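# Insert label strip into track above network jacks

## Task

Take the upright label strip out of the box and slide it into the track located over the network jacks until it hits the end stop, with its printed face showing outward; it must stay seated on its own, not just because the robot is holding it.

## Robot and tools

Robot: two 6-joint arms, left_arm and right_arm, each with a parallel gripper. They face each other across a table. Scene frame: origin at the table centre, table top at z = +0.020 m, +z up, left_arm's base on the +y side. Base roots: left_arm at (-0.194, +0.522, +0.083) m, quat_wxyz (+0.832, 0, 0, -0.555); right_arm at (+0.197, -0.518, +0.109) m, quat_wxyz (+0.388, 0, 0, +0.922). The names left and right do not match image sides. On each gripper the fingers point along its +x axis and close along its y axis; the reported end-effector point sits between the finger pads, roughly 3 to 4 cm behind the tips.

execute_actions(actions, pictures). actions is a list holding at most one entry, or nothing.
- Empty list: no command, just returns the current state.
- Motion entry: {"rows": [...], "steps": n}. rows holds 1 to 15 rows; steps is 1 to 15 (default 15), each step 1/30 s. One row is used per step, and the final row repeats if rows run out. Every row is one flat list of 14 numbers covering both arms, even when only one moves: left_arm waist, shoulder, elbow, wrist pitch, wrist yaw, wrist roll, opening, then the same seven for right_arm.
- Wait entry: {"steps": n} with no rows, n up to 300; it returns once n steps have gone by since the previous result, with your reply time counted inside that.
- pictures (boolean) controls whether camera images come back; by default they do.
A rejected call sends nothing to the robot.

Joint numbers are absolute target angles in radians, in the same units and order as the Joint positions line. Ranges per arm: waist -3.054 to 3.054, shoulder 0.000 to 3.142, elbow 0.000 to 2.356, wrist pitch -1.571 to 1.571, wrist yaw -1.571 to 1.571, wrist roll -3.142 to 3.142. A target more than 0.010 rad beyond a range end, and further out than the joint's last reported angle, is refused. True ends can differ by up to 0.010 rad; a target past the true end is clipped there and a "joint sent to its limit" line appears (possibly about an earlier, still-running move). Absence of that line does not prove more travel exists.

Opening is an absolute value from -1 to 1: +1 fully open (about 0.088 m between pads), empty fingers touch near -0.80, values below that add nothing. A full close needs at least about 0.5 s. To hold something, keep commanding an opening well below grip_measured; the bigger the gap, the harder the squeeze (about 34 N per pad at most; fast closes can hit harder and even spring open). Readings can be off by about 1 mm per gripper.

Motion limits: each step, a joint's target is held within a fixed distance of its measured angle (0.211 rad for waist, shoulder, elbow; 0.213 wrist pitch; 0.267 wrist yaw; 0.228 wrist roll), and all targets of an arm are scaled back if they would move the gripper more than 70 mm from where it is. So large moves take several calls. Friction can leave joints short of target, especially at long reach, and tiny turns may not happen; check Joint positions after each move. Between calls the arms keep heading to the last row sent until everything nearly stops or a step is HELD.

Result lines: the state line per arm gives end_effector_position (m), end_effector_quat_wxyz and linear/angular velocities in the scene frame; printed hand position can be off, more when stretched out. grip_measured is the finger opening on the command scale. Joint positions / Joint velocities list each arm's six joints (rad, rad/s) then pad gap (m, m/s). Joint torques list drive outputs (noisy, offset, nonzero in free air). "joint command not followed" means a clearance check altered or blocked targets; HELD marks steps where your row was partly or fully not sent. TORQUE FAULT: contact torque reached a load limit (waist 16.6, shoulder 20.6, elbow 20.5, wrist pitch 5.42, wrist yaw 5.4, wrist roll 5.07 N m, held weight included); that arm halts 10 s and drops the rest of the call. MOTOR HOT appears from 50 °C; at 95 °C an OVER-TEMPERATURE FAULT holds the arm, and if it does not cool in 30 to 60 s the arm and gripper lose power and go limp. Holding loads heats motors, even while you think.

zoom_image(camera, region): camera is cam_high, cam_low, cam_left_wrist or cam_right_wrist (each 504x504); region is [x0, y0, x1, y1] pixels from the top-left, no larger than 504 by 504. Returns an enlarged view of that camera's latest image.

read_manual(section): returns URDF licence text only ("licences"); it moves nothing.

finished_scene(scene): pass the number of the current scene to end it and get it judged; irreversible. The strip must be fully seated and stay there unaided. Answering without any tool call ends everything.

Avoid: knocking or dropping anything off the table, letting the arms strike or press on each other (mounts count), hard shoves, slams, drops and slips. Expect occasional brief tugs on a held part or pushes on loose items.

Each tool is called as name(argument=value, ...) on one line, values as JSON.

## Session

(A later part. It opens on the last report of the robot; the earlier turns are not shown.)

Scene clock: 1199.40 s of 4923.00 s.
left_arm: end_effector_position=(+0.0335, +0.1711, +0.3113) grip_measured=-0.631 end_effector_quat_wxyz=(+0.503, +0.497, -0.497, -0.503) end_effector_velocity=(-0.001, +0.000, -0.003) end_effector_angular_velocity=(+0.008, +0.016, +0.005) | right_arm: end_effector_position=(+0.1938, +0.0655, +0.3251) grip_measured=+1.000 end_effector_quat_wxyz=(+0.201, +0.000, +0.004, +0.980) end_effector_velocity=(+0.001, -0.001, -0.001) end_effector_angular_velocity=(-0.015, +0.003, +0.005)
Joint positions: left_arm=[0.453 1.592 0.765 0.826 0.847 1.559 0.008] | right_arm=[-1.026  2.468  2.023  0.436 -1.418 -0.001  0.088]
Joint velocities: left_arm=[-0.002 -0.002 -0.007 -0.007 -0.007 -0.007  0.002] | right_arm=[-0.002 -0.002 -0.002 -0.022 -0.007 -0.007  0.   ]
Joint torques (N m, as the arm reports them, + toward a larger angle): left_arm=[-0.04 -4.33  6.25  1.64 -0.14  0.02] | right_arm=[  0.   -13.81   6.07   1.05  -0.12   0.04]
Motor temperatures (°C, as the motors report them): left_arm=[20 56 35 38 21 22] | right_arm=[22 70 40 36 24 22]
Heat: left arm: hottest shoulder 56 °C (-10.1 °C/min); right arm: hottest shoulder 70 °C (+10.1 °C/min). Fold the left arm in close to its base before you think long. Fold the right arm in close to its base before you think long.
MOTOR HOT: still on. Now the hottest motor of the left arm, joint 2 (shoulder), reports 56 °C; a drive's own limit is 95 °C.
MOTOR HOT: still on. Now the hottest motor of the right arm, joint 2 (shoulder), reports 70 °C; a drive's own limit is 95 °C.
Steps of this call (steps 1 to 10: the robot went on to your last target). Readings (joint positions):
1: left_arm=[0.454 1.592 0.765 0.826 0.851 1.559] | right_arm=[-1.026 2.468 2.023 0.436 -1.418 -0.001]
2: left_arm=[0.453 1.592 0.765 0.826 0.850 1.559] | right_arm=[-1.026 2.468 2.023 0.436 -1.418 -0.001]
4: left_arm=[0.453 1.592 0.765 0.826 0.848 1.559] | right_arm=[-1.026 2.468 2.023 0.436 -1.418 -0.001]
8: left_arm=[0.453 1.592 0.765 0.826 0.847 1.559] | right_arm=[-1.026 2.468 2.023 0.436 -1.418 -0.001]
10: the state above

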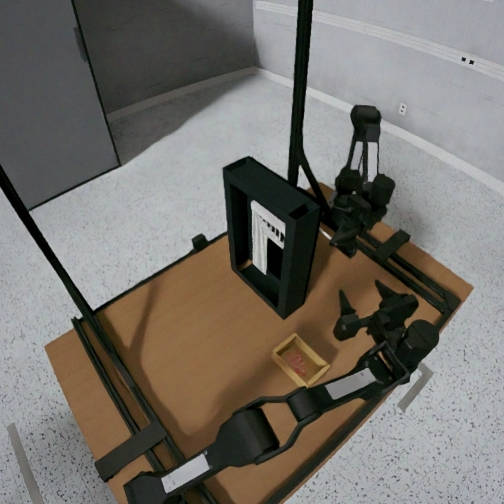

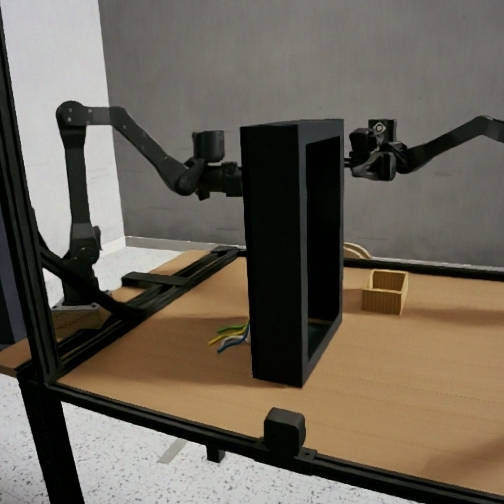

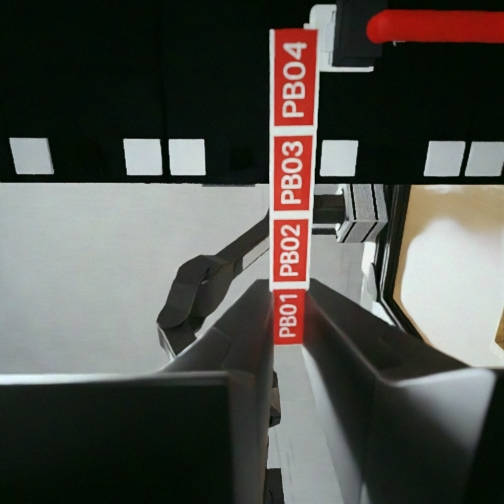

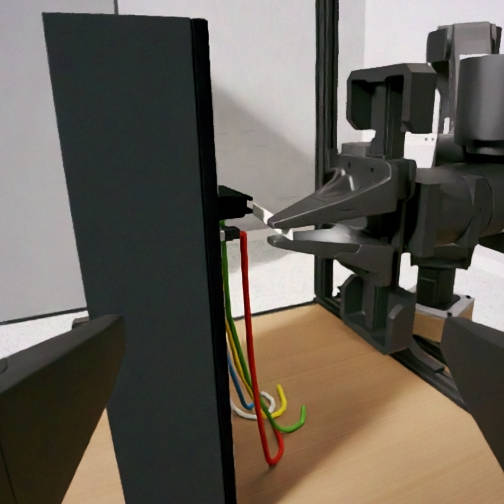

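execute_actions(actions=[{"rows": [[0.452,1.58,0.752,0.828,0.842,1.56,-0.80,-1.025,2.465,2.025,0.437,-1.42,0,1],[0.45,1.572,0.745,0.828,0.84,1.56,-0.80,-1.025,2.465,2.025,0.437,-1.42,0,1],[0.446,1.566,0.739,0.829,0.836,1.56,-0.80,-1.025,2.465,2.025,0.437,-1.42,0,1],[0.442,1.566,0.739,0.829,0.833,1.56,-0.80,-1.025,2.465,2.025,0.437,-1.42,0,1],[0.438,1.566,0.739,0.829,0.830,1.56,-0.80,-1.025,2.465,2.025,0.437,-1.42,0,1]], "steps": 15}])

zoom_image(camera="cam_right_wrist", region=[225, 185, 285, 225])

zoom_image(camera="cam_left_wrist", region=[230, 0, 410, 120])

Scene clock: 1218.97 s of 4923.00 s.
left_arm: end_effector_position=(+0.0279, +0.1704, +0.3108) grip_measured=-0.631 end_effector_quat_wxyz=(+0.503, +0.497, -0.497, -0.504) end_effector_velocity=(+0.002, -0.000, -0.005) end_effector_angular_velocity=(+0.012, +0.035, +0.020) | right_arm: end_effector_position=(+0.1936, +0.0654, +0.3249) grip_measured=+1.000 end_effector_quat_wxyz=(+0.201, +0.000, +0.004, +0.980) end_effector_velocity=(-0.002, -0.001, -0.001) end_effector_angular_velocity=(-0.024, +0.005, +0.010)
Joint positions: left_arm=[0.44  1.579 0.751 0.827 0.835 1.559 0.008] | right_arm=[-1.025  2.468  2.023  0.436 -1.418 -0.001  0.088]
Joint velocities: left_arm=[-0.002  0.002 -0.007 -0.007 -0.022 -0.022 -0.001] | right_arm=[ 0.002 -0.002  0.002 -0.037 -0.007 -0.007  0.   ]
Joint torques (N m, as the arm reports them, + toward a larger angle): left_arm=[-0.12 -6.49  3.99  1.7  -0.2   0.01] | right_arm=[ -0.02 -13.82   6.07   1.05  -0.12   0.04]
Motor temperatures (°C, as the motors report them): left_arm=[20 54 36 38 21 22] | right_arm=[22 72 40 36 24 22]
Heat: left arm: hottest shoulder 54 °C (-8.0 °C/min); right arm: hottest shoulder 72 °C (+8.0 °C/min). Fold the left arm in close to its base before you think long. Fold the right arm in close to its base before you think long.
MOTOR HOT: still on. Now the hottest motor of the left arm, joint 2 (shoulder), reports 54 °C; a drive's own limit is 95 °C.
MOTOR HOT: still on. Now the hottest motor of the right arm, joint 2 (shoulder), reports 72 °C; a drive's own limit is 95 °C.
Steps of this call (steps 1 to 15: the robot went on to your last target; steps 16 to 572: nothing new was sent; steps 573 to 587: all 15 steps of this action). Readings (joint positions):
573: left_arm=[0.453 1.594 0.768 0.826 0.847 1.559] | right_arm=[-1.025 2.468 2.023 0.436 -1.418 -0.001]
574: left_arm=[0.453 1.594 0.767 0.826 0.847 1.559] | right_arm=[-1.025 2.468 2.023 0.436 -1.418 -0.001]
576: left_arm=[0.451 1.588 0.760 0.826 0.842 1.559] | right_arm=[-1.025 2.468 2.023 0.436 -1.418 -0.001]
580: left_arm=[0.442 1.580 0.752 0.827 0.838 1.559] | right_arm=[-1.025 2.468 2.023 0.436 -1.418 -0.001]
587: the state above

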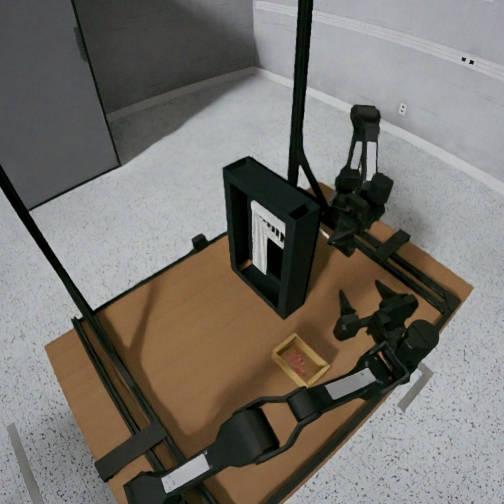

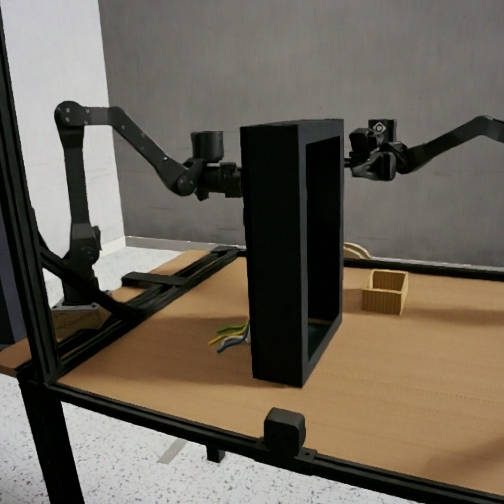

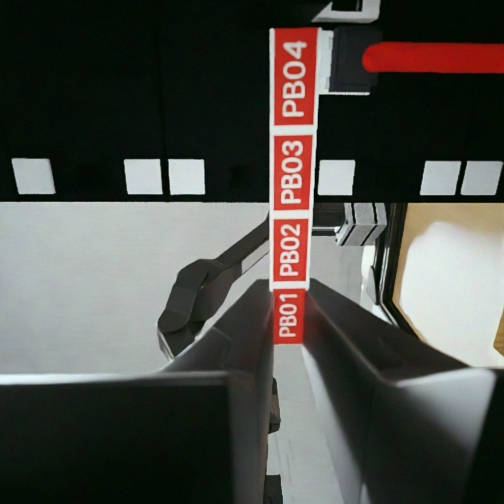

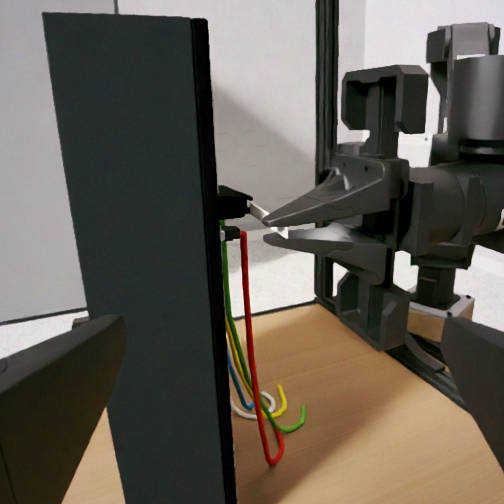

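Region (225, 185, 285, 225) of cam_right_wrist's 504x504 image, scaled by 8.400, with more detail than that image has.

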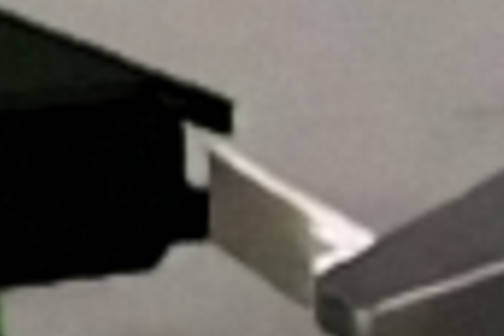

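Region (230, 0, 410, 120) of cam_left_wrist's 504x504 image, scaled by 2.800, with more detail than that image has.

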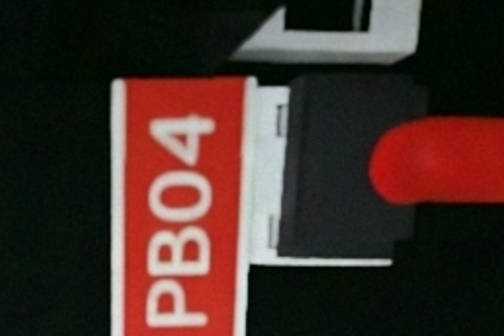

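execute_actions(actions=[{"rows": [[0.437,1.56,0.734,0.827,0.828,1.56,-0.80,-1.025,2.465,2.025,0.437,-1.42,0,1],[0.435,1.556,0.730,0.825,0.826,1.56,-0.80,-1.025,2.465,2.025,0.437,-1.42,0,1],[0.433,1.552,0.727,0.824,0.824,1.56,-0.80,-1.025,2.465,2.025,0.437,-1.42,0,1],[0.4305,1.552,0.727,0.824,0.8225,1.56,-0.80,-1.025,2.465,2.025,0.437,-1.42,0,1]], "steps": 15}])

zoom_image(camera="cam_right_wrist", region=[225, 185, 285, 225])

zoom_image(camera="cam_left_wrist", region=[230, 0, 410, 120])

Scene clock: 1244.13 s of 4923.00 s.
left_arm: end_effector_position=(+0.0239, +0.1712, +0.3115) grip_measured=-0.631 end_effector_quat_wxyz=(+0.503, +0.497, -0.497, -0.503) end_effector_velocity=(+0.000, -0.001, -0.001) end_effector_angular_velocity=(+0.005, -0.002, +0.015) | right_arm: end_effector_position=(+0.1936, +0.0655, +0.3248) grip_measured=+1.000 end_effector_quat_wxyz=(+0.201, +0.000, +0.004, +0.980) end_effector_velocity=(+0.001, -0.001, -0.000) end_effector_angular_velocity=(-0.000, -0.001, +0.005)
Joint positions: left_arm=[0.433 1.564 0.739 0.826 0.827 1.559 0.008] | right_arm=[-1.025  2.468  2.023  0.436 -1.418 -0.001  0.088]
Joint velocities: left_arm=[-0.007 -0.002 -0.002 -0.007 -0.022  0.007 -0.001] | right_arm=[-0.002 -0.002 -0.002 -0.007 -0.007 -0.007  0.   ]
Joint torques (N m, as the arm reports them, + toward a larger angle): left_arm=[-0.06 -6.34  4.18  1.35 -0.15 -0.03] | right_arm=[ -0.03 -13.85   6.06   1.05  -0.1    0.02]
Motor temperatures (°C, as the motors report them): left_arm=[20 54 35 38 21 22] | right_arm=[22 74 40 36 24 22]
Heat: left arm: hottest shoulder 54 °C (-4.1 °C/min); right arm: hottest shoulder 74 °C (+5.1 °C/min). Fold the left arm in close to its base before you think long. Fold the right arm in close to its base before you think long.
MOTOR HOT: still on. Now the hottest motor of the left arm, joint 2 (shoulder), reports 54 °C; a drive's own limit is 95 °C.
MOTOR HOT: still on. Now the hottest motor of the right arm, joint 2 (shoulder), reports 74 °C; a drive's own limit is 95 °C.
Steps of this call (steps 1 to 15: the robot went on to your last target; steps 16 to 740: nothing new was sent; steps 741 to 755: all 15 steps of this action). Readings (joint positions):
741: left_arm=[0.440 1.575 0.748 0.828 0.835 1.559] | right_arm=[-1.025 2.468 2.023 0.436 -1.418 -0.001]
742: left_arm=[0.439 1.574 0.747 0.828 0.834 1.559] | right_arm=[-1.025 2.468 2.023 0.436 -1.418 -0.001]
744: left_arm=[0.438 1.570 0.742 0.827 0.830 1.559] | right_arm=[-1.025 2.468 2.023 0.436 -1.418 -0.001]
748: left_arm=[0.433 1.565 0.739 0.826 0.829 1.559] | right_arm=[-1.025 2.468 2.023 0.436 -1.418 -0.001]
755: the state above

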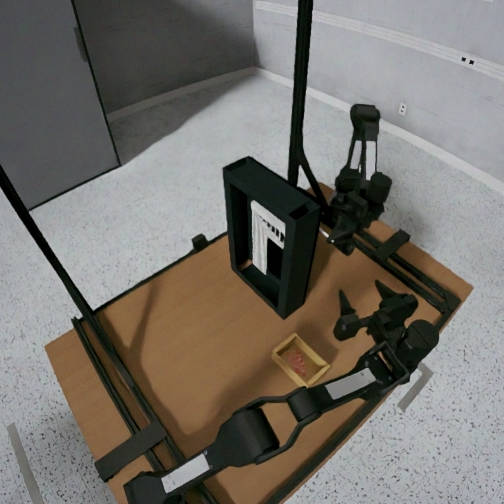

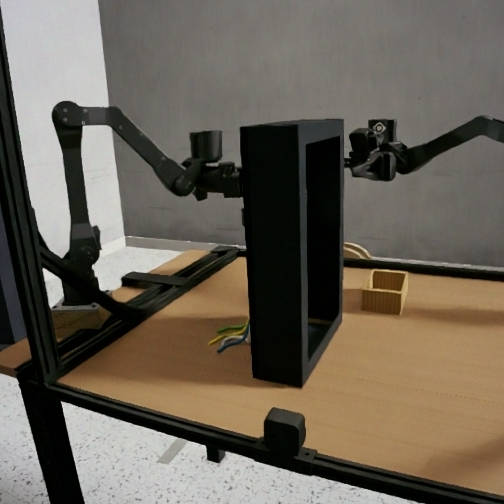

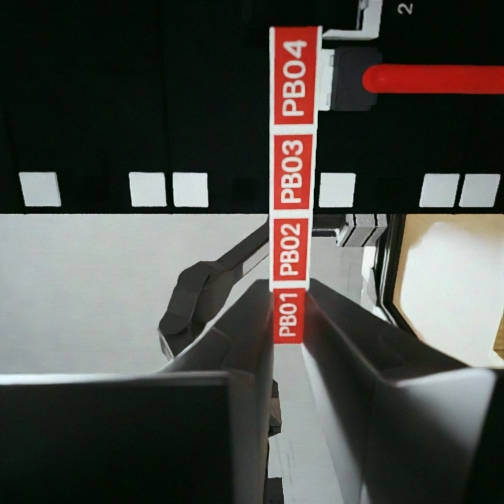

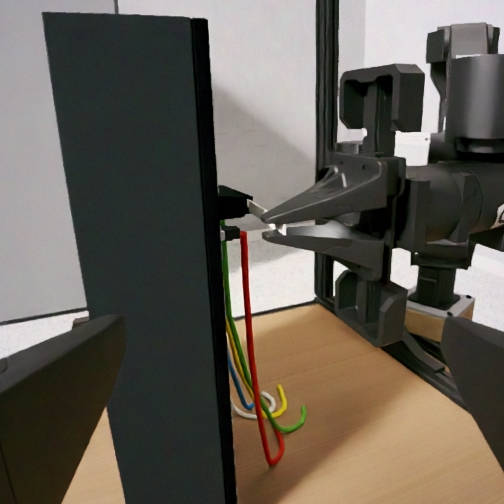

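Region (225, 185, 285, 225) of cam_right_wrist's 504x504 image, scaled by 8.400, with more detail than that image has.

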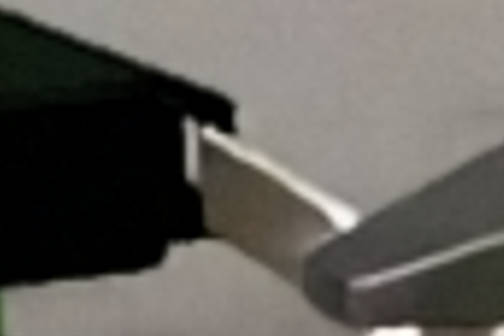

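Region (230, 0, 410, 120) of cam_left_wrist's 504x504 image, scaled by 2.800, with more detail than that image has.

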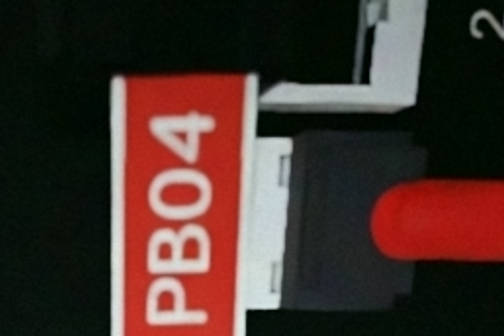

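execute_actions(actions=[{"rows": [[0.429,1.550,0.725,0.825,0.821,1.56,-0.80,-1.025,2.465,2.025,0.437,-1.42,0,1],[0.4275,1.548,0.723,0.825,0.8195,1.56,-0.80,-1.025,2.465,2.025,0.437,-1.42,0,1],[0.426,1.546,0.721,0.825,0.818,1.56,-0.80,-1.025,2.465,2.025,0.437,-1.42,0,1],[0.4245,1.544,0.719,0.825,0.8165,1.56,-0.80,-1.025,2.465,2.025,0.437,-1.42,0,1],[0.423,1.542,0.717,0.825,0.815,1.56,-0.80,-1.025,2.465,2.025,0.437,-1.42,0,1],[0.4215,1.540,0.715,0.825,0.8135,1.56,-0.80,-1.025,2.465,2.025,0.437,-1.42,0,1],[0.42,1.538,0.713,0.825,0.812,1.56,-0.80,-1.025,2.465,2.025,0.437,-1.42,0,1],[0.4183,1.5365,0.7115,0.825,0.810,1.56,-0.80,-1.025,2.465,2.025,0.437,-1.42,0,1],[0.4167,1.535,0.710,0.825,0.8085,1.56,-0.80,-1.025,2.465,2.025,0.437,-1.42,0,1]], "steps": 15}])

zoom_image(camera="cam_right_wrist", region=[225, 185, 285, 225])

zoom_image(camera="cam_left_wrist", region=[230, 0, 410, 120])

Scene clock: 1259.47 s of 4923.00 s.
left_arm: end_effector_position=(+0.0179, +0.1713, +0.3113) grip_measured=-0.631 end_effector_quat_wxyz=(+0.503, +0.497, -0.497, -0.503) end_effector_velocity=(-0.001, +0.000, -0.003) end_effector_angular_velocity=(+0.008, +0.016, +0.005) | right_arm: end_effector_position=(+0.1936, +0.0654, +0.3248) grip_measured=+1.000 end_effector_quat_wxyz=(+0.201, +0.000, +0.004, +0.980) end_effector_velocity=(+0.005, +0.001, -0.000) end_effector_angular_velocity=(-0.000, -0.001, -0.015)
Joint positions: left_arm=[0.419 1.548 0.722 0.825 0.814 1.559 0.008] | right_arm=[-1.025  2.468  2.023  0.436 -1.419 -0.001  0.088]
Joint velocities: left_arm=[-0.002 -0.002 -0.007 -0.007 -0.007 -0.007 -0.   ] | right_arm=[-0.007 -0.002 -0.002 -0.007  0.007 -0.007  0.   ]
Joint torques (N m, as the arm reports them, + toward a larger angle): left_arm=[-0.15 -6.36  3.98  1.5  -0.24 -0.01] | right_arm=[ -0.02 -13.88   6.04   1.03  -0.11   0.02]
Motor temperatures (°C, as the motors report them): left_arm=[20 54 35 37 21 22] | right_arm=[22 75 40 36 24 22]
Heat: left arm: hottest shoulder 54 °C (-2.0 °C/min); right arm: hottest shoulder 75 °C (+4.0 °C/min). Fold the left arm in close to its base before you think long. Fold the right arm in close to its base before you think long.
MOTOR HOT: still on. Now the hottest motor of the left arm, joint 2 (shoulder), reports 54 °C; a drive's own limit is 95 °C.
MOTOR HOT: still on. Now the hottest motor of the right arm, joint 2 (shoulder), reports 75 °C; a drive's own limit is 95 °C.
Steps of this call (steps 1 to 15: the robot went on to your last target; steps 16 to 445: nothing new was sent; steps 446 to 460: all 15 steps of this action). Readings (joint positions):
446: left_arm=[0.432 1.562 0.737 0.825 0.827 1.559] | right_arm=[-1.025 2.468 2.023 0.436 -1.419 -0.001]
447: left_arm=[0.432 1.562 0.736 0.825 0.827 1.559] | right_arm=[-1.025 2.468 2.023 0.436 -1.419 -0.001]
449: left_arm=[0.430 1.561 0.735 0.825 0.824 1.559] | right_arm=[-1.025 2.468 2.023 0.436 -1.419 -0.001]
453: left_arm=[0.424 1.553 0.728 0.825 0.819 1.559] | right_arm=[-1.025 2.468 2.023 0.436 -1.419 -0.001]
460: the state above

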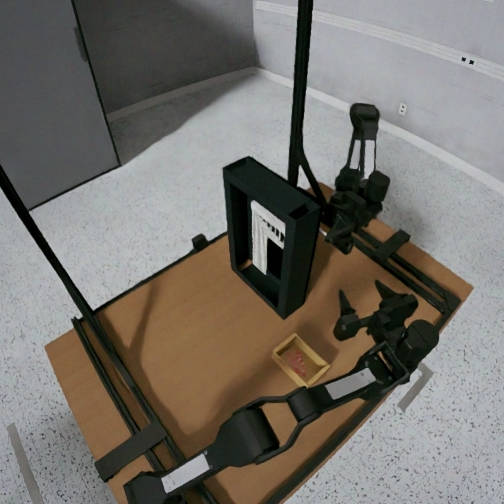

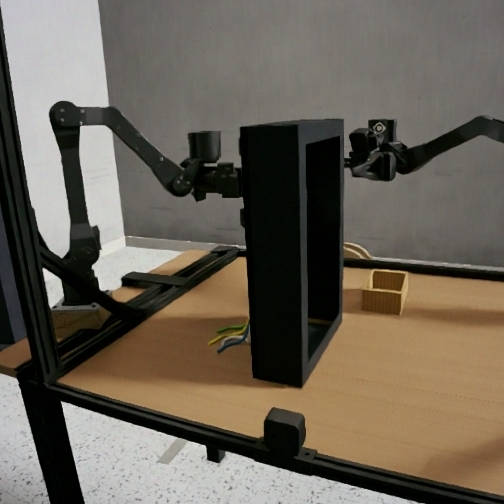

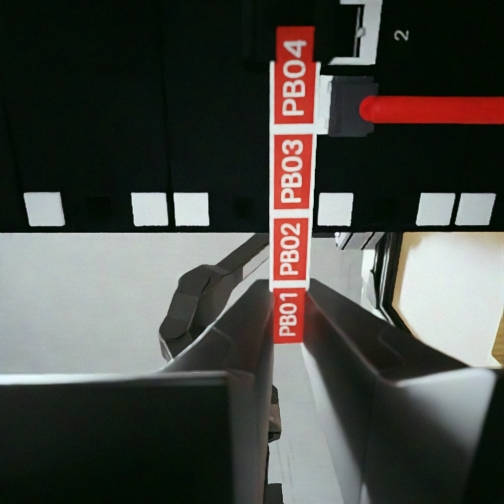

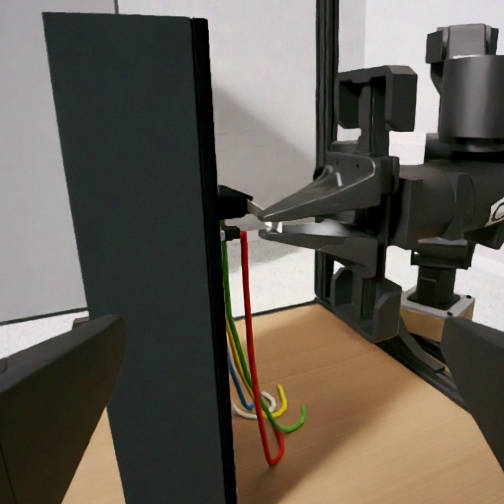

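Region (225, 185, 285, 225) of cam_right_wrist's 504x504 image, scaled by 8.400, with more detail than that image has.

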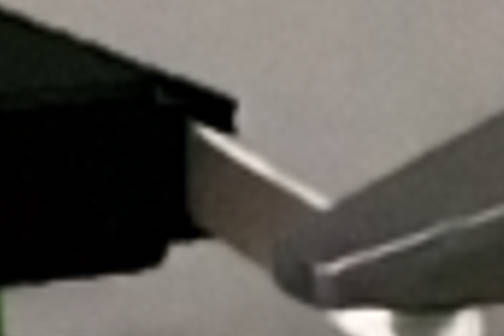

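Region (230, 0, 410, 120) of cam_left_wrist's 504x504 image, scaled by 2.800, with more detail than that image has.

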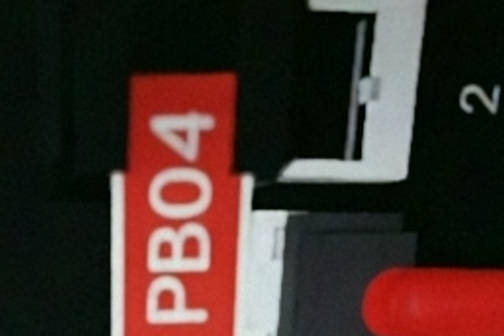

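execute_actions(actions=[{"rows": [[0.4139,1.5318,0.707,0.825,0.8057,1.56,-0.80,-1.025,2.44,2.0,0.437,-1.42,0,1],[0.4111,1.5285,0.704,0.8245,0.803,1.56,-0.80,-1.025,2.41,1.97,0.437,-1.40,0,1],[0.4082,1.5253,0.701,0.824,0.800,1.56,-0.80,-1.025,2.38,1.94,0.437,-1.38,0,1],[0.4054,1.522,0.698,0.824,0.7973,1.56,-0.80,-1.025,2.35,1.91,0.437,-1.36,0,1],[0.4026,1.5188,0.695,0.8235,0.7945,1.56,-0.80,-1.025,2.32,1.88,0.437,-1.34,0,1],[0.3998,1.5156,0.692,0.823,0.7917,1.56,-0.80,-1.025,2.29,1.85,0.437,-1.32,0,1],[0.397,1.5124,0.689,0.823,0.7889,1.56,-0.80,-1.025,2.26,1.82,0.437,-1.30,0,1],[0.3941,1.509,0.6855,0.8225,0.786,1.56,-0.80,-1.025,2.23,1.79,0.437,-1.28,0,1],[0.3913,1.506,0.6824,0.822,0.7832,1.56,-0.80,-1.025,2.20,1.76,0.437,-1.26,0,1],[0.3885,1.5027,0.6793,0.822,0.7804,1.56,-0.80,-1.025,2.17,1.73,0.437,-1.24,0,1],[0.3857,1.4995,0.6762,0.8215,0.7776,1.56,-0.80,-1.025,2.14,1.70,0.437,-1.22,0,1],[0.3828,1.4962,0.673,0.821,0.7748,1.56,-0.80,-1.025,2.11,1.67,0.437,-1.20,0,1],[0.380,1.493,0.670,0.821,0.772,1.56,-0.80,-1.025,2.08,1.64,0.437,-1.18,0,1],[0.380,1.493,0.670,0.821,0.772,1.56,-0.80,-1.025,2.05,1.61,0.437,-1.16,0,1],[0.380,1.493,0.670,0.821,0.772,1.56,-0.80,-1.025,2.02,1.58,0.437,-1.14,0,1]], "steps": 15}], pictures=false)

execute_actions(actions=[{"rows": [[0.380,1.493,0.670,0.821,0.772,1.56,-0.80,-1.025,1.98,1.54,0.437,-1.10,0,1],[0.380,1.493,0.670,0.821,0.772,1.56,-0.80,-1.025,1.94,1.50,0.437,-1.06,0,1],[0.380,1.493,0.670,0.821,0.772,1.56,-0.80,-1.025,1.90,1.46,0.437,-1.02,0,1],[0.380,1.493,0.670,0.821,0.772,1.56,-0.80,-1.025,1.86,1.42,0.437,-0.98,0,1],[0.380,1.495,0.672,0.821,0.772,1.56,-0.80,-1.025,1.82,1.38,0.437,-0.94,0,1],[0.380,1.497,0.674,0.821,0.772,1.56,-0.80,-1.025,1.78,1.34,0.437,-0.90,0,1],[0.380,1.499,0.676,0.821,0.772,1.56,-0.80,-1.025,1.74,1.30,0.437,-0.86,0,1],[0.380,1.499,0.676,0.821,0.772,1.56,-0.80,-1.025,1.70,1.26,0.437,-0.82,0,1],[0.380,1.499,0.676,0.821,0.772,1.56,-0.80,-1.025,1.66,1.22,0.437,-0.78,0,1],[0.380,1.499,0.676,0.821,0.772,1.56,-0.80,-1.025,1.62,1.18,0.437,-0.74,0,1],[0.380,1.499,0.676,0.821,0.772,1.56,-0.80,-1.025,1.58,1.14,0.437,-0.70,0,1],[0.380,1.499,0.676,0.821,0.772,1.56,-0.80,-1.025,1.54,1.10,0.437,-0.66,0,1],[0.380,1.499,0.676,0.821,0.772,1.56,-0.80,-1.025,1.50,1.06,0.437,-0.62,0,1],[0.380,1.499,0.676,0.821,0.772,1.56,-0.80,-1.025,1.46,1.02,0.437,-0.58,0,1],[0.380,1.499,0.676,0.821,0.772,1.56,-0.80,-1.025,1.42,0.98,0.437,-0.54,0,1]], "steps": 15}])

Scene clock: 1288.23 s of 4923.00 s.
left_arm: end_effector_position=(+0.0036, +0.1713, +0.3115) grip_measured=-0.631 end_effector_quat_wxyz=(+0.502, +0.497, -0.498, -0.503) end_effector_velocity=(-0.022, -0.001, -0.002) end_effector_angular_velocity=(+0.005, +0.012, -0.015) | right_arm: end_effector_position=(+0.1929, +0.0270, +0.3852) grip_measured=+1.000 end_effector_quat_wxyz=(+0.310, -0.000, +0.006, +0.951) end_effector_velocity=(+0.000, -0.136, +0.173) end_effector_angular_velocity=(+0.104, -0.031, -0.596)
Joint positions: left_arm=[0.385 1.508 0.685 0.823 0.781 1.559 0.008] | right_arm=[-1.025  2.114  1.667  0.436 -1.193 -0.     0.088]
Joint velocities: left_arm=[-0.051 -0.051 -0.051 -0.007 -0.037 -0.007  0.002] | right_arm=[-0.002 -0.974 -0.867  0.007  0.593  0.007  0.   ]
Joint torques (N m, as the arm reports them, + toward a larger angle): left_arm=[ 0.03 -5.85  4.37  1.4  -0.19 -0.04] | right_arm=[ -0.01 -13.37   4.39   1.19   0.11   0.02]
Motor temperatures (°C, as the motors report them): left_arm=[20 54 34 37 21 22] | right_arm=[22 77 40 36 24 22]
Heat: left arm: hottest shoulder 54 °C (+0.0 °C/min); right arm: hottest shoulder 77 °C (+4.1 °C/min). Fold the left arm in close to its base before you think long. Fold the right arm in close to its base before you think long.
MOTOR HOT: still on. Now the hottest motor of the left arm, joint 2 (shoulder), reports 54 °C; a drive's own limit is 95 °C.
MOTOR HOT: still on. Now the hottest motor of the right arm, joint 2 (shoulder), reports 77 °C; a drive's own limit is 95 °C.
Steps of this call (steps 1 to 15: the robot went on to your last target; steps 16 to 848: nothing new was sent; steps 849 to 863: all 15 steps of this action). Readings (joint positions):
849: left_arm=[0.418 1.544 0.718 0.825 0.813 1.559] | right_arm=[-1.025 2.468 2.022 0.436 -1.419 -0.000]
850: left_arm=[0.418 1.544 0.718 0.825 0.812 1.559] | right_arm=[-1.025 2.465 2.015 0.436 -1.417 -0.000]
852: left_arm=[0.414 1.541 0.716 0.825 0.807 1.559] | right_arm=[-1.025 2.439 1.975 0.436 -1.397 -0.000]
856: left_arm=[0.403 1.529 0.705 0.825 0.798 1.559] | right_arm=[-1.025 2.344 1.862 0.436 -1.329 -0.000]
863: the state above

Scene clock: 1288.73 s of 4923.00 s.
left_arm: end_effector_position=(+0.0028, +0.1714, +0.3113) grip_measured=-0.631 end_effector_quat_wxyz=(+0.503, +0.497, -0.497, -0.503) end_effector_velocity=(-0.001, +0.001, -0.001) end_effector_angular_velocity=(-0.002, +0.006, -0.005) | right_arm: end_effector_position=(+0.2208, -0.0639, +0.4244) grip_measured=+1.000 end_effector_quat_wxyz=(+0.556, -0.001, +0.003, +0.831) end_effector_velocity=(+0.082, -0.246, +0.000) end_effector_angular_velocity=(+0.018, -0.018, -1.177)
Joint positions: left_arm=[0.382 1.505 0.682 0.823 0.777 1.559 0.008] | right_arm=[-1.025  1.533  1.091  0.436 -0.642 -0.     0.088]
Joint velocities: left_arm=[ 0.002 -0.002 -0.007  0.007  0.007 -0.007  0.001] | right_arm=[ 0.002 -1.233 -1.194 -0.022  1.179 -0.007  0.   ]
Joint torques (N m, as the arm reports them, + toward a larger angle): left_arm=[-0.24 -5.42  4.67  1.39 -0.15 -0.01] | right_arm=[ 0.   -8.82  4.87  1.44  0.14  0.02]
Motor temperatures (°C, as the motors report them): left_arm=[20 54 34 37 21 22] | right_arm=[22 77 40 36 24 22]
Heat: left arm: hottest shoulder 54 °C (+0.0 °C/min); right arm: hottest shoulder 77 °C (+4.0 °C/min). Fold the left arm in close to its base before you think long. Fold the right arm in close to its base before you think long.
MOTOR HOT: still on. Now the hottest motor of the left arm, joint 2 (shoulder), reports 54 °C; a drive's own limit is 95 °C.
MOTOR HOT: still on. Now the hottest motor of the right arm, joint 2 (shoulder), reports 77 °C; a drive's own limit is 95 °C.
Steps of this call (steps 1 to 15: all 15 steps of this action). Readings (joint positions):
1: left_arm=[0.383 1.506 0.683 0.823 0.780 1.559] | right_arm=[-1.025 2.081 1.636 0.436 -1.170 -0.000]
2: left_arm=[0.383 1.506 0.683 0.823 0.779 1.559] | right_arm=[-1.025 2.046 1.602 0.436 -1.140 -0.000]
4: left_arm=[0.382 1.505 0.682 0.823 0.778 1.559] | right_arm=[-1.025 1.975 1.526 0.436 -1.072 -0.000]
8: left_arm=[0.382 1.505 0.682 0.823 0.777 1.559] | right_arm=[-1.025 1.821 1.367 0.436 -0.920 -0.000]
15: the state above

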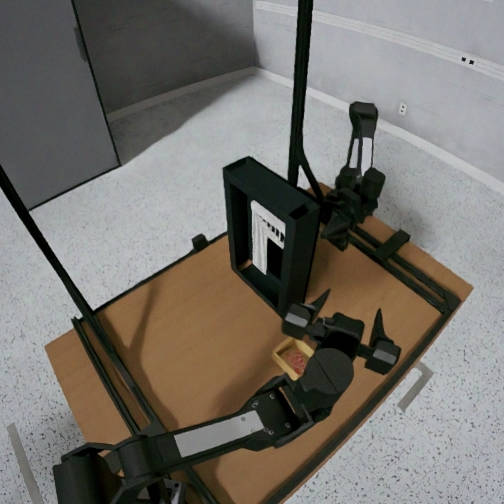

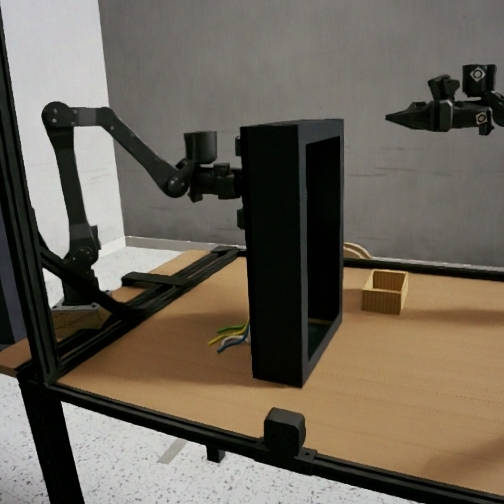

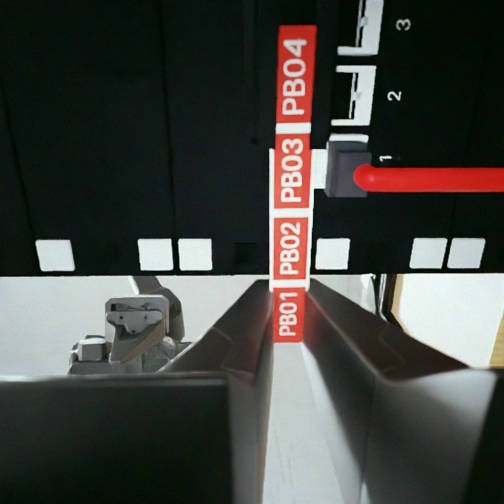

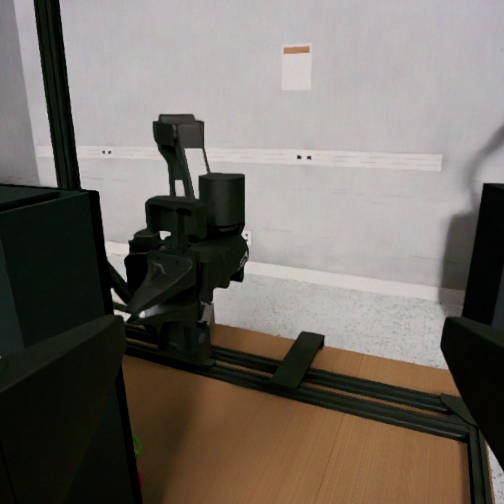

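execute_actions(actions=[{"rows": [[0.380,1.493,0.670,0.821,0.772,1.565,-0.80,-1.025,1.38,0.95,0.42,-0.50,0,1],[0.3767,1.4895,0.667,0.8205,0.7687,1.57,-0.80,-1.025,1.34,0.92,0.40,-0.46,0,1],[0.3734,1.486,0.664,0.820,0.7654,1.575,-0.80,-1.025,1.30,0.89,0.38,-0.42,0,1],[0.3701,1.4826,0.661,0.8195,0.7621,1.575,-0.80,-1.025,1.26,0.86,0.36,-0.38,0,1],[0.3668,1.4791,0.658,0.819,0.7588,1.575,-0.80,-1.025,1.22,0.83,0.34,-0.34,0,1],[0.3635,1.4757,0.6547,0.8185,0.7555,1.575,-0.80,-1.025,1.18,0.80,0.32,-0.30,0,1],[0.3602,1.4722,0.6517,0.8182,0.7522,1.575,-0.80,-1.025,1.14,0.77,0.30,-0.26,0,1],[0.3569,1.4688,0.6486,0.8178,0.7489,1.575,-0.80,-1.025,1.10,0.74,0.28,-0.22,0,1],[0.3536,1.4653,0.6455,0.8174,0.7455,1.575,-0.80,-1.025,1.06,0.71,0.26,-0.18,0,1],[0.3503,1.4619,0.6425,0.817,0.7422,1.575,-0.80,-1.025,1.02,0.68,0.24,-0.14,0,1],[0.347,1.4584,0.6394,0.8167,0.7389,1.575,-0.80,-1.025,0.98,0.65,0.22,-0.10,0,1],[0.3437,1.455,0.6364,0.8163,0.7356,1.575,-0.80,-1.025,0.94,0.62,0.20,-0.06,0,1],[0.3405,1.4515,0.6333,0.816,0.7323,1.575,-0.80,-1.025,0.90,0.59,0.18,-0.03,0,1],[0.3405,1.4515,0.6333,0.816,0.7323,1.575,-0.80,-1.025,0.86,0.56,0.16,0,0,1],[0.3405,1.4515,0.6333,0.816,0.7323,1.575,-0.80,-1.025,0.82,0.53,0.14,0,0,1]], "steps": 15}], pictures=false)

execute_actions(actions=[{"rows": [[0.3405,1.4515,0.6333,0.816,0.7323,1.575,-0.80,-1.025,0.78,0.50,0.12,0,0,1],[0.3405,1.4515,0.6333,0.816,0.7323,1.575,-0.80,-1.025,0.74,0.48,0.10,0,0,1],[0.3405,1.4515,0.6333,0.816,0.7323,1.575,-0.80,-1.025,0.70,0.46,0.10,0,0,1],[0.3405,1.455,0.637,0.816,0.7323,1.575,-0.80,-1.025,0.66,0.44,0.10,0,0,1],[0.3405,1.458,0.640,0.816,0.7323,1.575,-0.80,-1.025,0.62,0.42,0.10,0,0,1],[0.3405,1.458,0.640,0.816,0.7323,1.575,-0.80,-1.025,0.60,0.40,0.10,0,0,1]], "steps": 8}])

Scene clock: 1320.47 s of 4923.00 s.
left_arm: end_effector_position=(-0.0108, +0.1715, +0.3119) grip_measured=-0.632 end_effector_quat_wxyz=(+0.500, +0.501, -0.501, -0.499) end_effector_velocity=(-0.022, -0.002, -0.003) end_effector_angular_velocity=(+0.013, +0.019, -0.010) | right_arm: end_effector_position=(+0.2705, -0.1964, +0.3805) grip_measured=+1.000 end_effector_quat_wxyz=(+0.770, -0.035, +0.047, +0.635) end_effector_velocity=(+0.036, -0.267, -0.195) end_effector_angular_velocity=(-0.354, +0.003, -0.664)
Joint positions: left_arm=[0.347 1.466 0.648 0.818 0.741 1.573 0.008] | right_arm=[-1.025  0.926  0.617  0.192 -0.059 -0.     0.088]
Joint velocities: left_arm=[-0.061 -0.051 -0.046 -0.022 -0.051 -0.007  0.   ] | right_arm=[-0.002 -1.194 -0.916 -0.623  0.667 -0.007  0.   ]
Joint torques (N m, as the arm reports them, + toward a larger angle): left_arm=[-0.29 -5.7   4.36  1.38 -0.15  0.05] | right_arm=[-0.02 -3.77  5.25  1.38  0.07  0.  ]
Motor temperatures (°C, as the motors report them): left_arm=[20 52 34 37 21 22] | right_arm=[22 65 39 38 24 22]
Heat: left arm: hottest shoulder 52 °C (-2.0 °C/min); right arm: hottest shoulder 65 °C (-11.1 °C/min). Fold the left arm in close to its base before you think long. Fold the right arm in close to its base before you think long.
MOTOR HOT: still on. Now the hottest motor of the left arm, joint 2 (shoulder), reports 52 °C; a drive's own limit is 95 °C.
MOTOR HOT: still on. Now the hottest motor of the right arm, joint 2 (shoulder), reports 65 °C; a drive's own limit is 95 °C.
Steps of this call (steps 1 to 30: the robot went on to your last target; steps 31 to 937: nothing new was sent; steps 938 to 952: all 15 steps of this action). Readings (joint positions):
938: left_arm=[0.382 1.503 0.680 0.822 0.777 1.560] | right_arm=[-1.025 1.428 0.983 0.436 -0.538 -0.000]
939: left_arm=[0.381 1.503 0.680 0.822 0.776 1.561] | right_arm=[-1.025 1.416 0.973 0.428 -0.518 -0.000]
941: left_arm=[0.379 1.501 0.679 0.822 0.772 1.567] | right_arm=[-1.025 1.365 0.930 0.398 -0.462 -0.000]
945: left_arm=[0.368 1.489 0.668 0.821 0.761 1.572] | right_arm=[-1.025 1.211 0.821 0.329 -0.319 -0.000]
952: the state above

Scene clock: 1320.73 s of 4923.00 s.
left_arm: end_effector_position=(-0.0115, +0.1716, +0.3118) grip_measured=-0.632 end_effector_quat_wxyz=(+0.500, +0.501, -0.500, -0.499) end_effector_velocity=(+0.004, +0.001, +0.001) end_effector_angular_velocity=(-0.005, +0.002, +0.024) | right_arm: end_effector_position=(+0.2650, -0.2493, +0.3559) grip_measured=+1.000 end_effector_quat_wxyz=(+0.787, -0.031, +0.040, +0.615) end_effector_velocity=(-0.016, -0.079, +0.006) end_effector_angular_velocity=(+0.208, -0.063, -0.024)
Joint positions: left_arm=[0.344 1.463 0.645 0.818 0.737 1.573 0.008] | right_arm=[-1.025  0.637  0.43   0.106 -0.007 -0.     0.088]
Joint velocities: left_arm=[ 0.002 -0.002 -0.002  0.007 -0.022 -0.007  0.   ] | right_arm=[-0.002 -0.53  -0.247 -0.066  0.022 -0.007  0.   ]
Joint torques (N m, as the arm reports them, + toward a larger angle): left_arm=[-0.09 -5.06  4.81  1.38 -0.11  0.02] | right_arm=[-0.05 -0.44  5.61  1.39  0.15  0.01]
Motor temperatures (°C, as the motors report them): left_arm=[20 52 34 37 21 22] | right_arm=[22 65 39 38 24 22]
Heat: left arm: hottest shoulder 52 °C (-2.0 °C/min); right arm: hottest shoulder 65 °C (-11.0 °C/min). Fold the left arm in close to its base before you think long. Fold the right arm in close to its base before you think long.
MOTOR HOT: still on. Now the hottest motor of the left arm, joint 2 (shoulder), reports 52 °C; a drive's own limit is 95 °C.
MOTOR HOT: still on. Now the hottest motor of the right arm, joint 2 (shoulder), reports 65 °C; a drive's own limit is 95 °C.
Steps of this call (steps 1 to 8: all 8 steps of this action). Readings (joint positions):
1: left_arm=[0.345 1.464 0.647 0.818 0.740 1.573] | right_arm=[-1.025 0.886 0.586 0.171 -0.041 -0.000]
2: left_arm=[0.345 1.464 0.646 0.818 0.739 1.573] | right_arm=[-1.025 0.846 0.557 0.150 -0.029 -0.000]
4: left_arm=[0.345 1.463 0.645 0.818 0.737 1.573] | right_arm=[-1.025 0.768 0.503 0.120 -0.016 -0.000]
8: the state above

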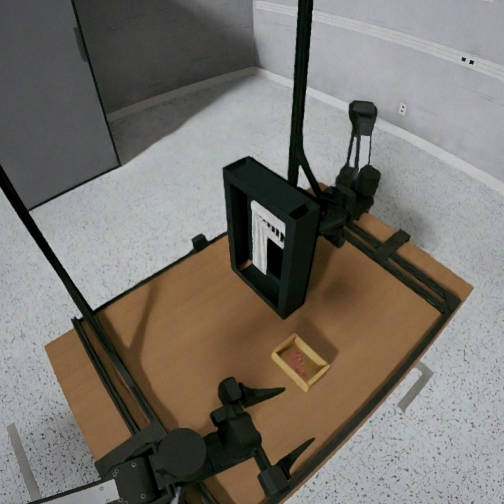

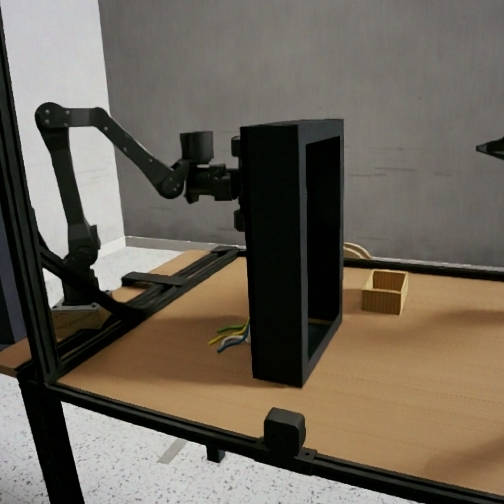

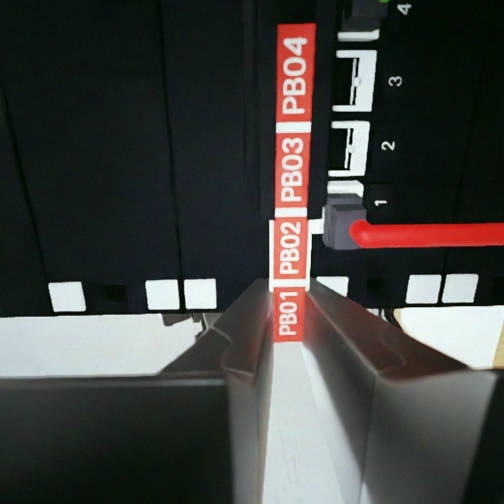

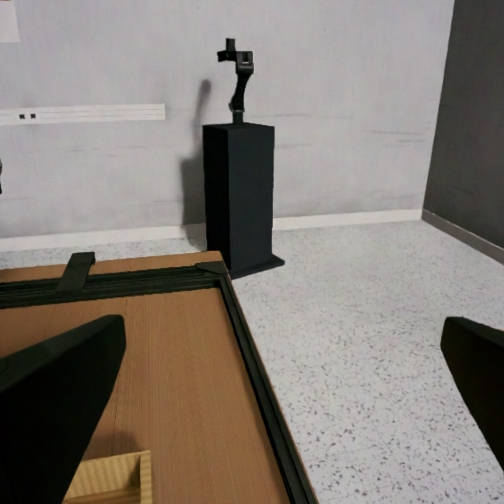

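execute_actions(actions=[{"rows": [[0.343,1.46,0.643,0.817,0.736,1.575,-0.65,-1.025,0.60,0.40,0.10,0,0,1],[0.343,1.46,0.643,0.817,0.736,1.575,-0.58,-1.025,0.60,0.40,0.10,0,0,1],[0.343,1.46,0.643,0.817,0.736,1.575,-0.50,-1.025,0.60,0.40,0.10,0,0,1],[0.343,1.46,0.643,0.817,0.736,1.575,-0.45,-1.025,0.60,0.40,0.10,0,0,1],[0.343,1.46,0.643,0.817,0.736,1.575,-0.45,-1.025,0.60,0.40,0.10,0,0,1],[0.343,1.452,0.634,0.817,0.736,1.575,-0.45,-1.025,0.60,0.40,0.10,0,0,1],[0.35,1.445,0.628,0.815,0.745,1.575,-0.45,-1.025,0.60,0.40,0.10,0,0,1],[0.357,1.437,0.622,0.813,0.753,1.575,-0.45,-1.025,0.60,0.40,0.10,0,0,1],[0.364,1.429,0.615,0.812,0.761,1.575,-0.45,-1.025,0.60,0.40,0.10,0,0,1],[0.371,1.421,0.609,0.811,0.769,1.575,-0.45,-1.025,0.60,0.40,0.10,0,0,1],[0.379,1.413,0.602,0.809,0.777,1.575,-0.45,-1.025,0.60,0.40,0.10,0,0,1],[0.387,1.404,0.595,0.807,0.785,1.575,-0.45,-1.025,0.60,0.40,0.10,0,0,1],[0.395,1.396,0.589,0.806,0.793,1.575,-0.45,-1.025,0.60,0.40,0.10,0,0,1]], "steps": 15}])

Scene clock: 1354.03 s of 4923.00 s.
left_arm: end_effector_position=(-0.0114, +0.1875, +0.3123) grip_measured=-0.452 end_effector_quat_wxyz=(+0.500, +0.501, -0.501, -0.498) end_effector_velocity=(+0.005, +0.042, +0.012) end_effector_angular_velocity=(-0.029, -0.037, +0.034) | right_arm: end_effector_position=(+0.2642, -0.2542, +0.3519) grip_measured=+1.000 end_effector_quat_wxyz=(+0.788, -0.030, +0.038, +0.614) end_effector_velocity=(-0.000, -0.000, -0.001) end_effector_angular_velocity=(+0.001, -0.007, +0.006)
Joint positions: left_arm=[0.386 1.414 0.607 0.81  0.78  1.574 0.017] | right_arm=[-1.025  0.605  0.406  0.101 -0.004 -0.     0.088]
Joint velocities: left_arm=[ 0.115 -0.139 -0.09  -0.007  0.081  0.007  0.001] | right_arm=[-0.002 -0.002 -0.007  0.007 -0.007 -0.007  0.   ]
Joint torques (N m, as the arm reports them, + toward a larger angle): left_arm=[-0.3  -4.99  4.16  1.4   0.11  0.04] | right_arm=[-0.06 -1.5   5.91  1.47  0.11  0.01]
Motor temperatures (°C, as the motors report them): left_arm=[20 50 34 36 21 22] | right_arm=[22 53 39 39 24 22]
Heat: left arm: hottest shoulder 50 °C (-3.0 °C/min); right arm: hottest shoulder 53 °C (-21.3 °C/min). Fold the left arm in close to its base before you think long. Fold the right arm in close to its base before you think long.
MOTOR HOT: still on. Now the hottest motor of the left arm, joint 2 (shoulder), reports 50 °C; a drive's own limit is 95 °C.
MOTOR HOT: still on. Now the hottest motor of the right arm, joint 2 (shoulder), reports 53 °C; a drive's own limit is 95 °C.
Steps of this call (steps 1 to 30: the robot went on to your last target; steps 31 to 984: nothing new was sent; steps 985 to 999: all 15 steps of this action). Readings (joint positions):
985: left_arm=[0.343 1.461 0.644 0.818 0.736 1.574] | right_arm=[-1.025 0.605 0.406 0.101 -0.004 -0.000]
986: left_arm=[0.343 1.461 0.644 0.818 0.736 1.574] | right_arm=[-1.025 0.605 0.406 0.101 -0.004 -0.000]
988: left_arm=[0.343 1.461 0.644 0.818 0.736 1.574] | right_arm=[-1.025 0.605 0.406 0.101 -0.004 -0.000]
992: left_arm=[0.345 1.459 0.642 0.817 0.737 1.574] | right_arm=[-1.025 0.605 0.406 0.101 -0.004 -0.000]
999: the state above

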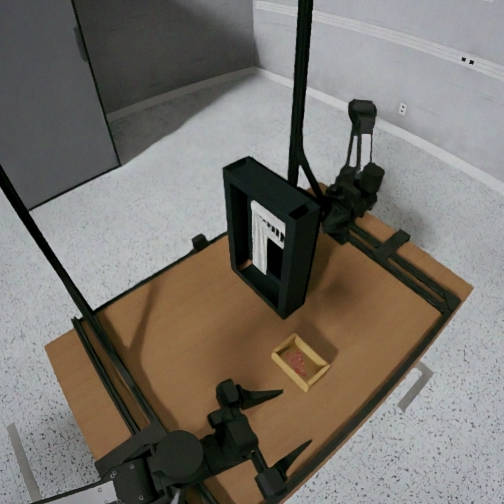

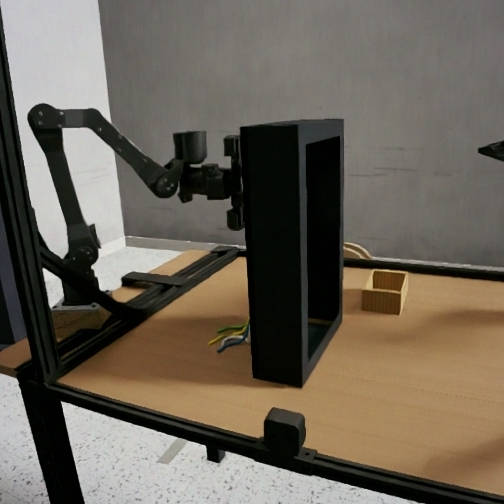

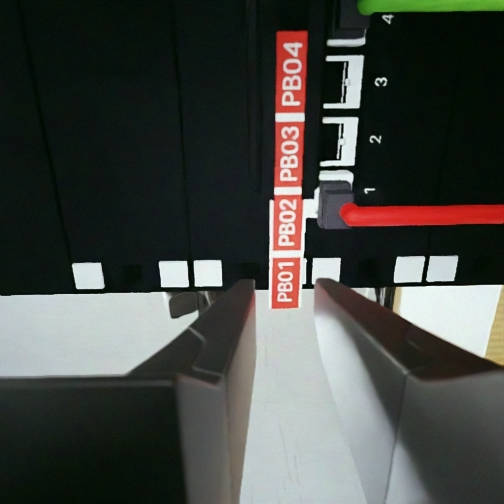

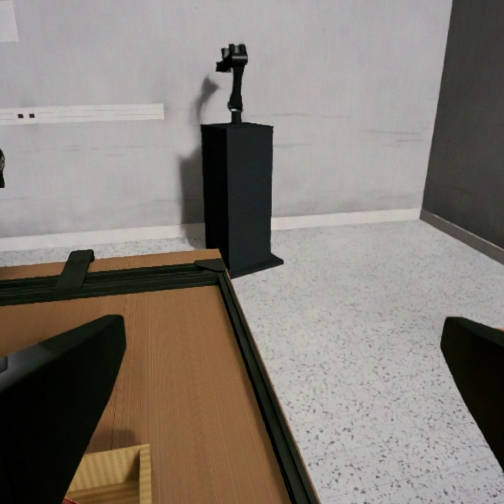

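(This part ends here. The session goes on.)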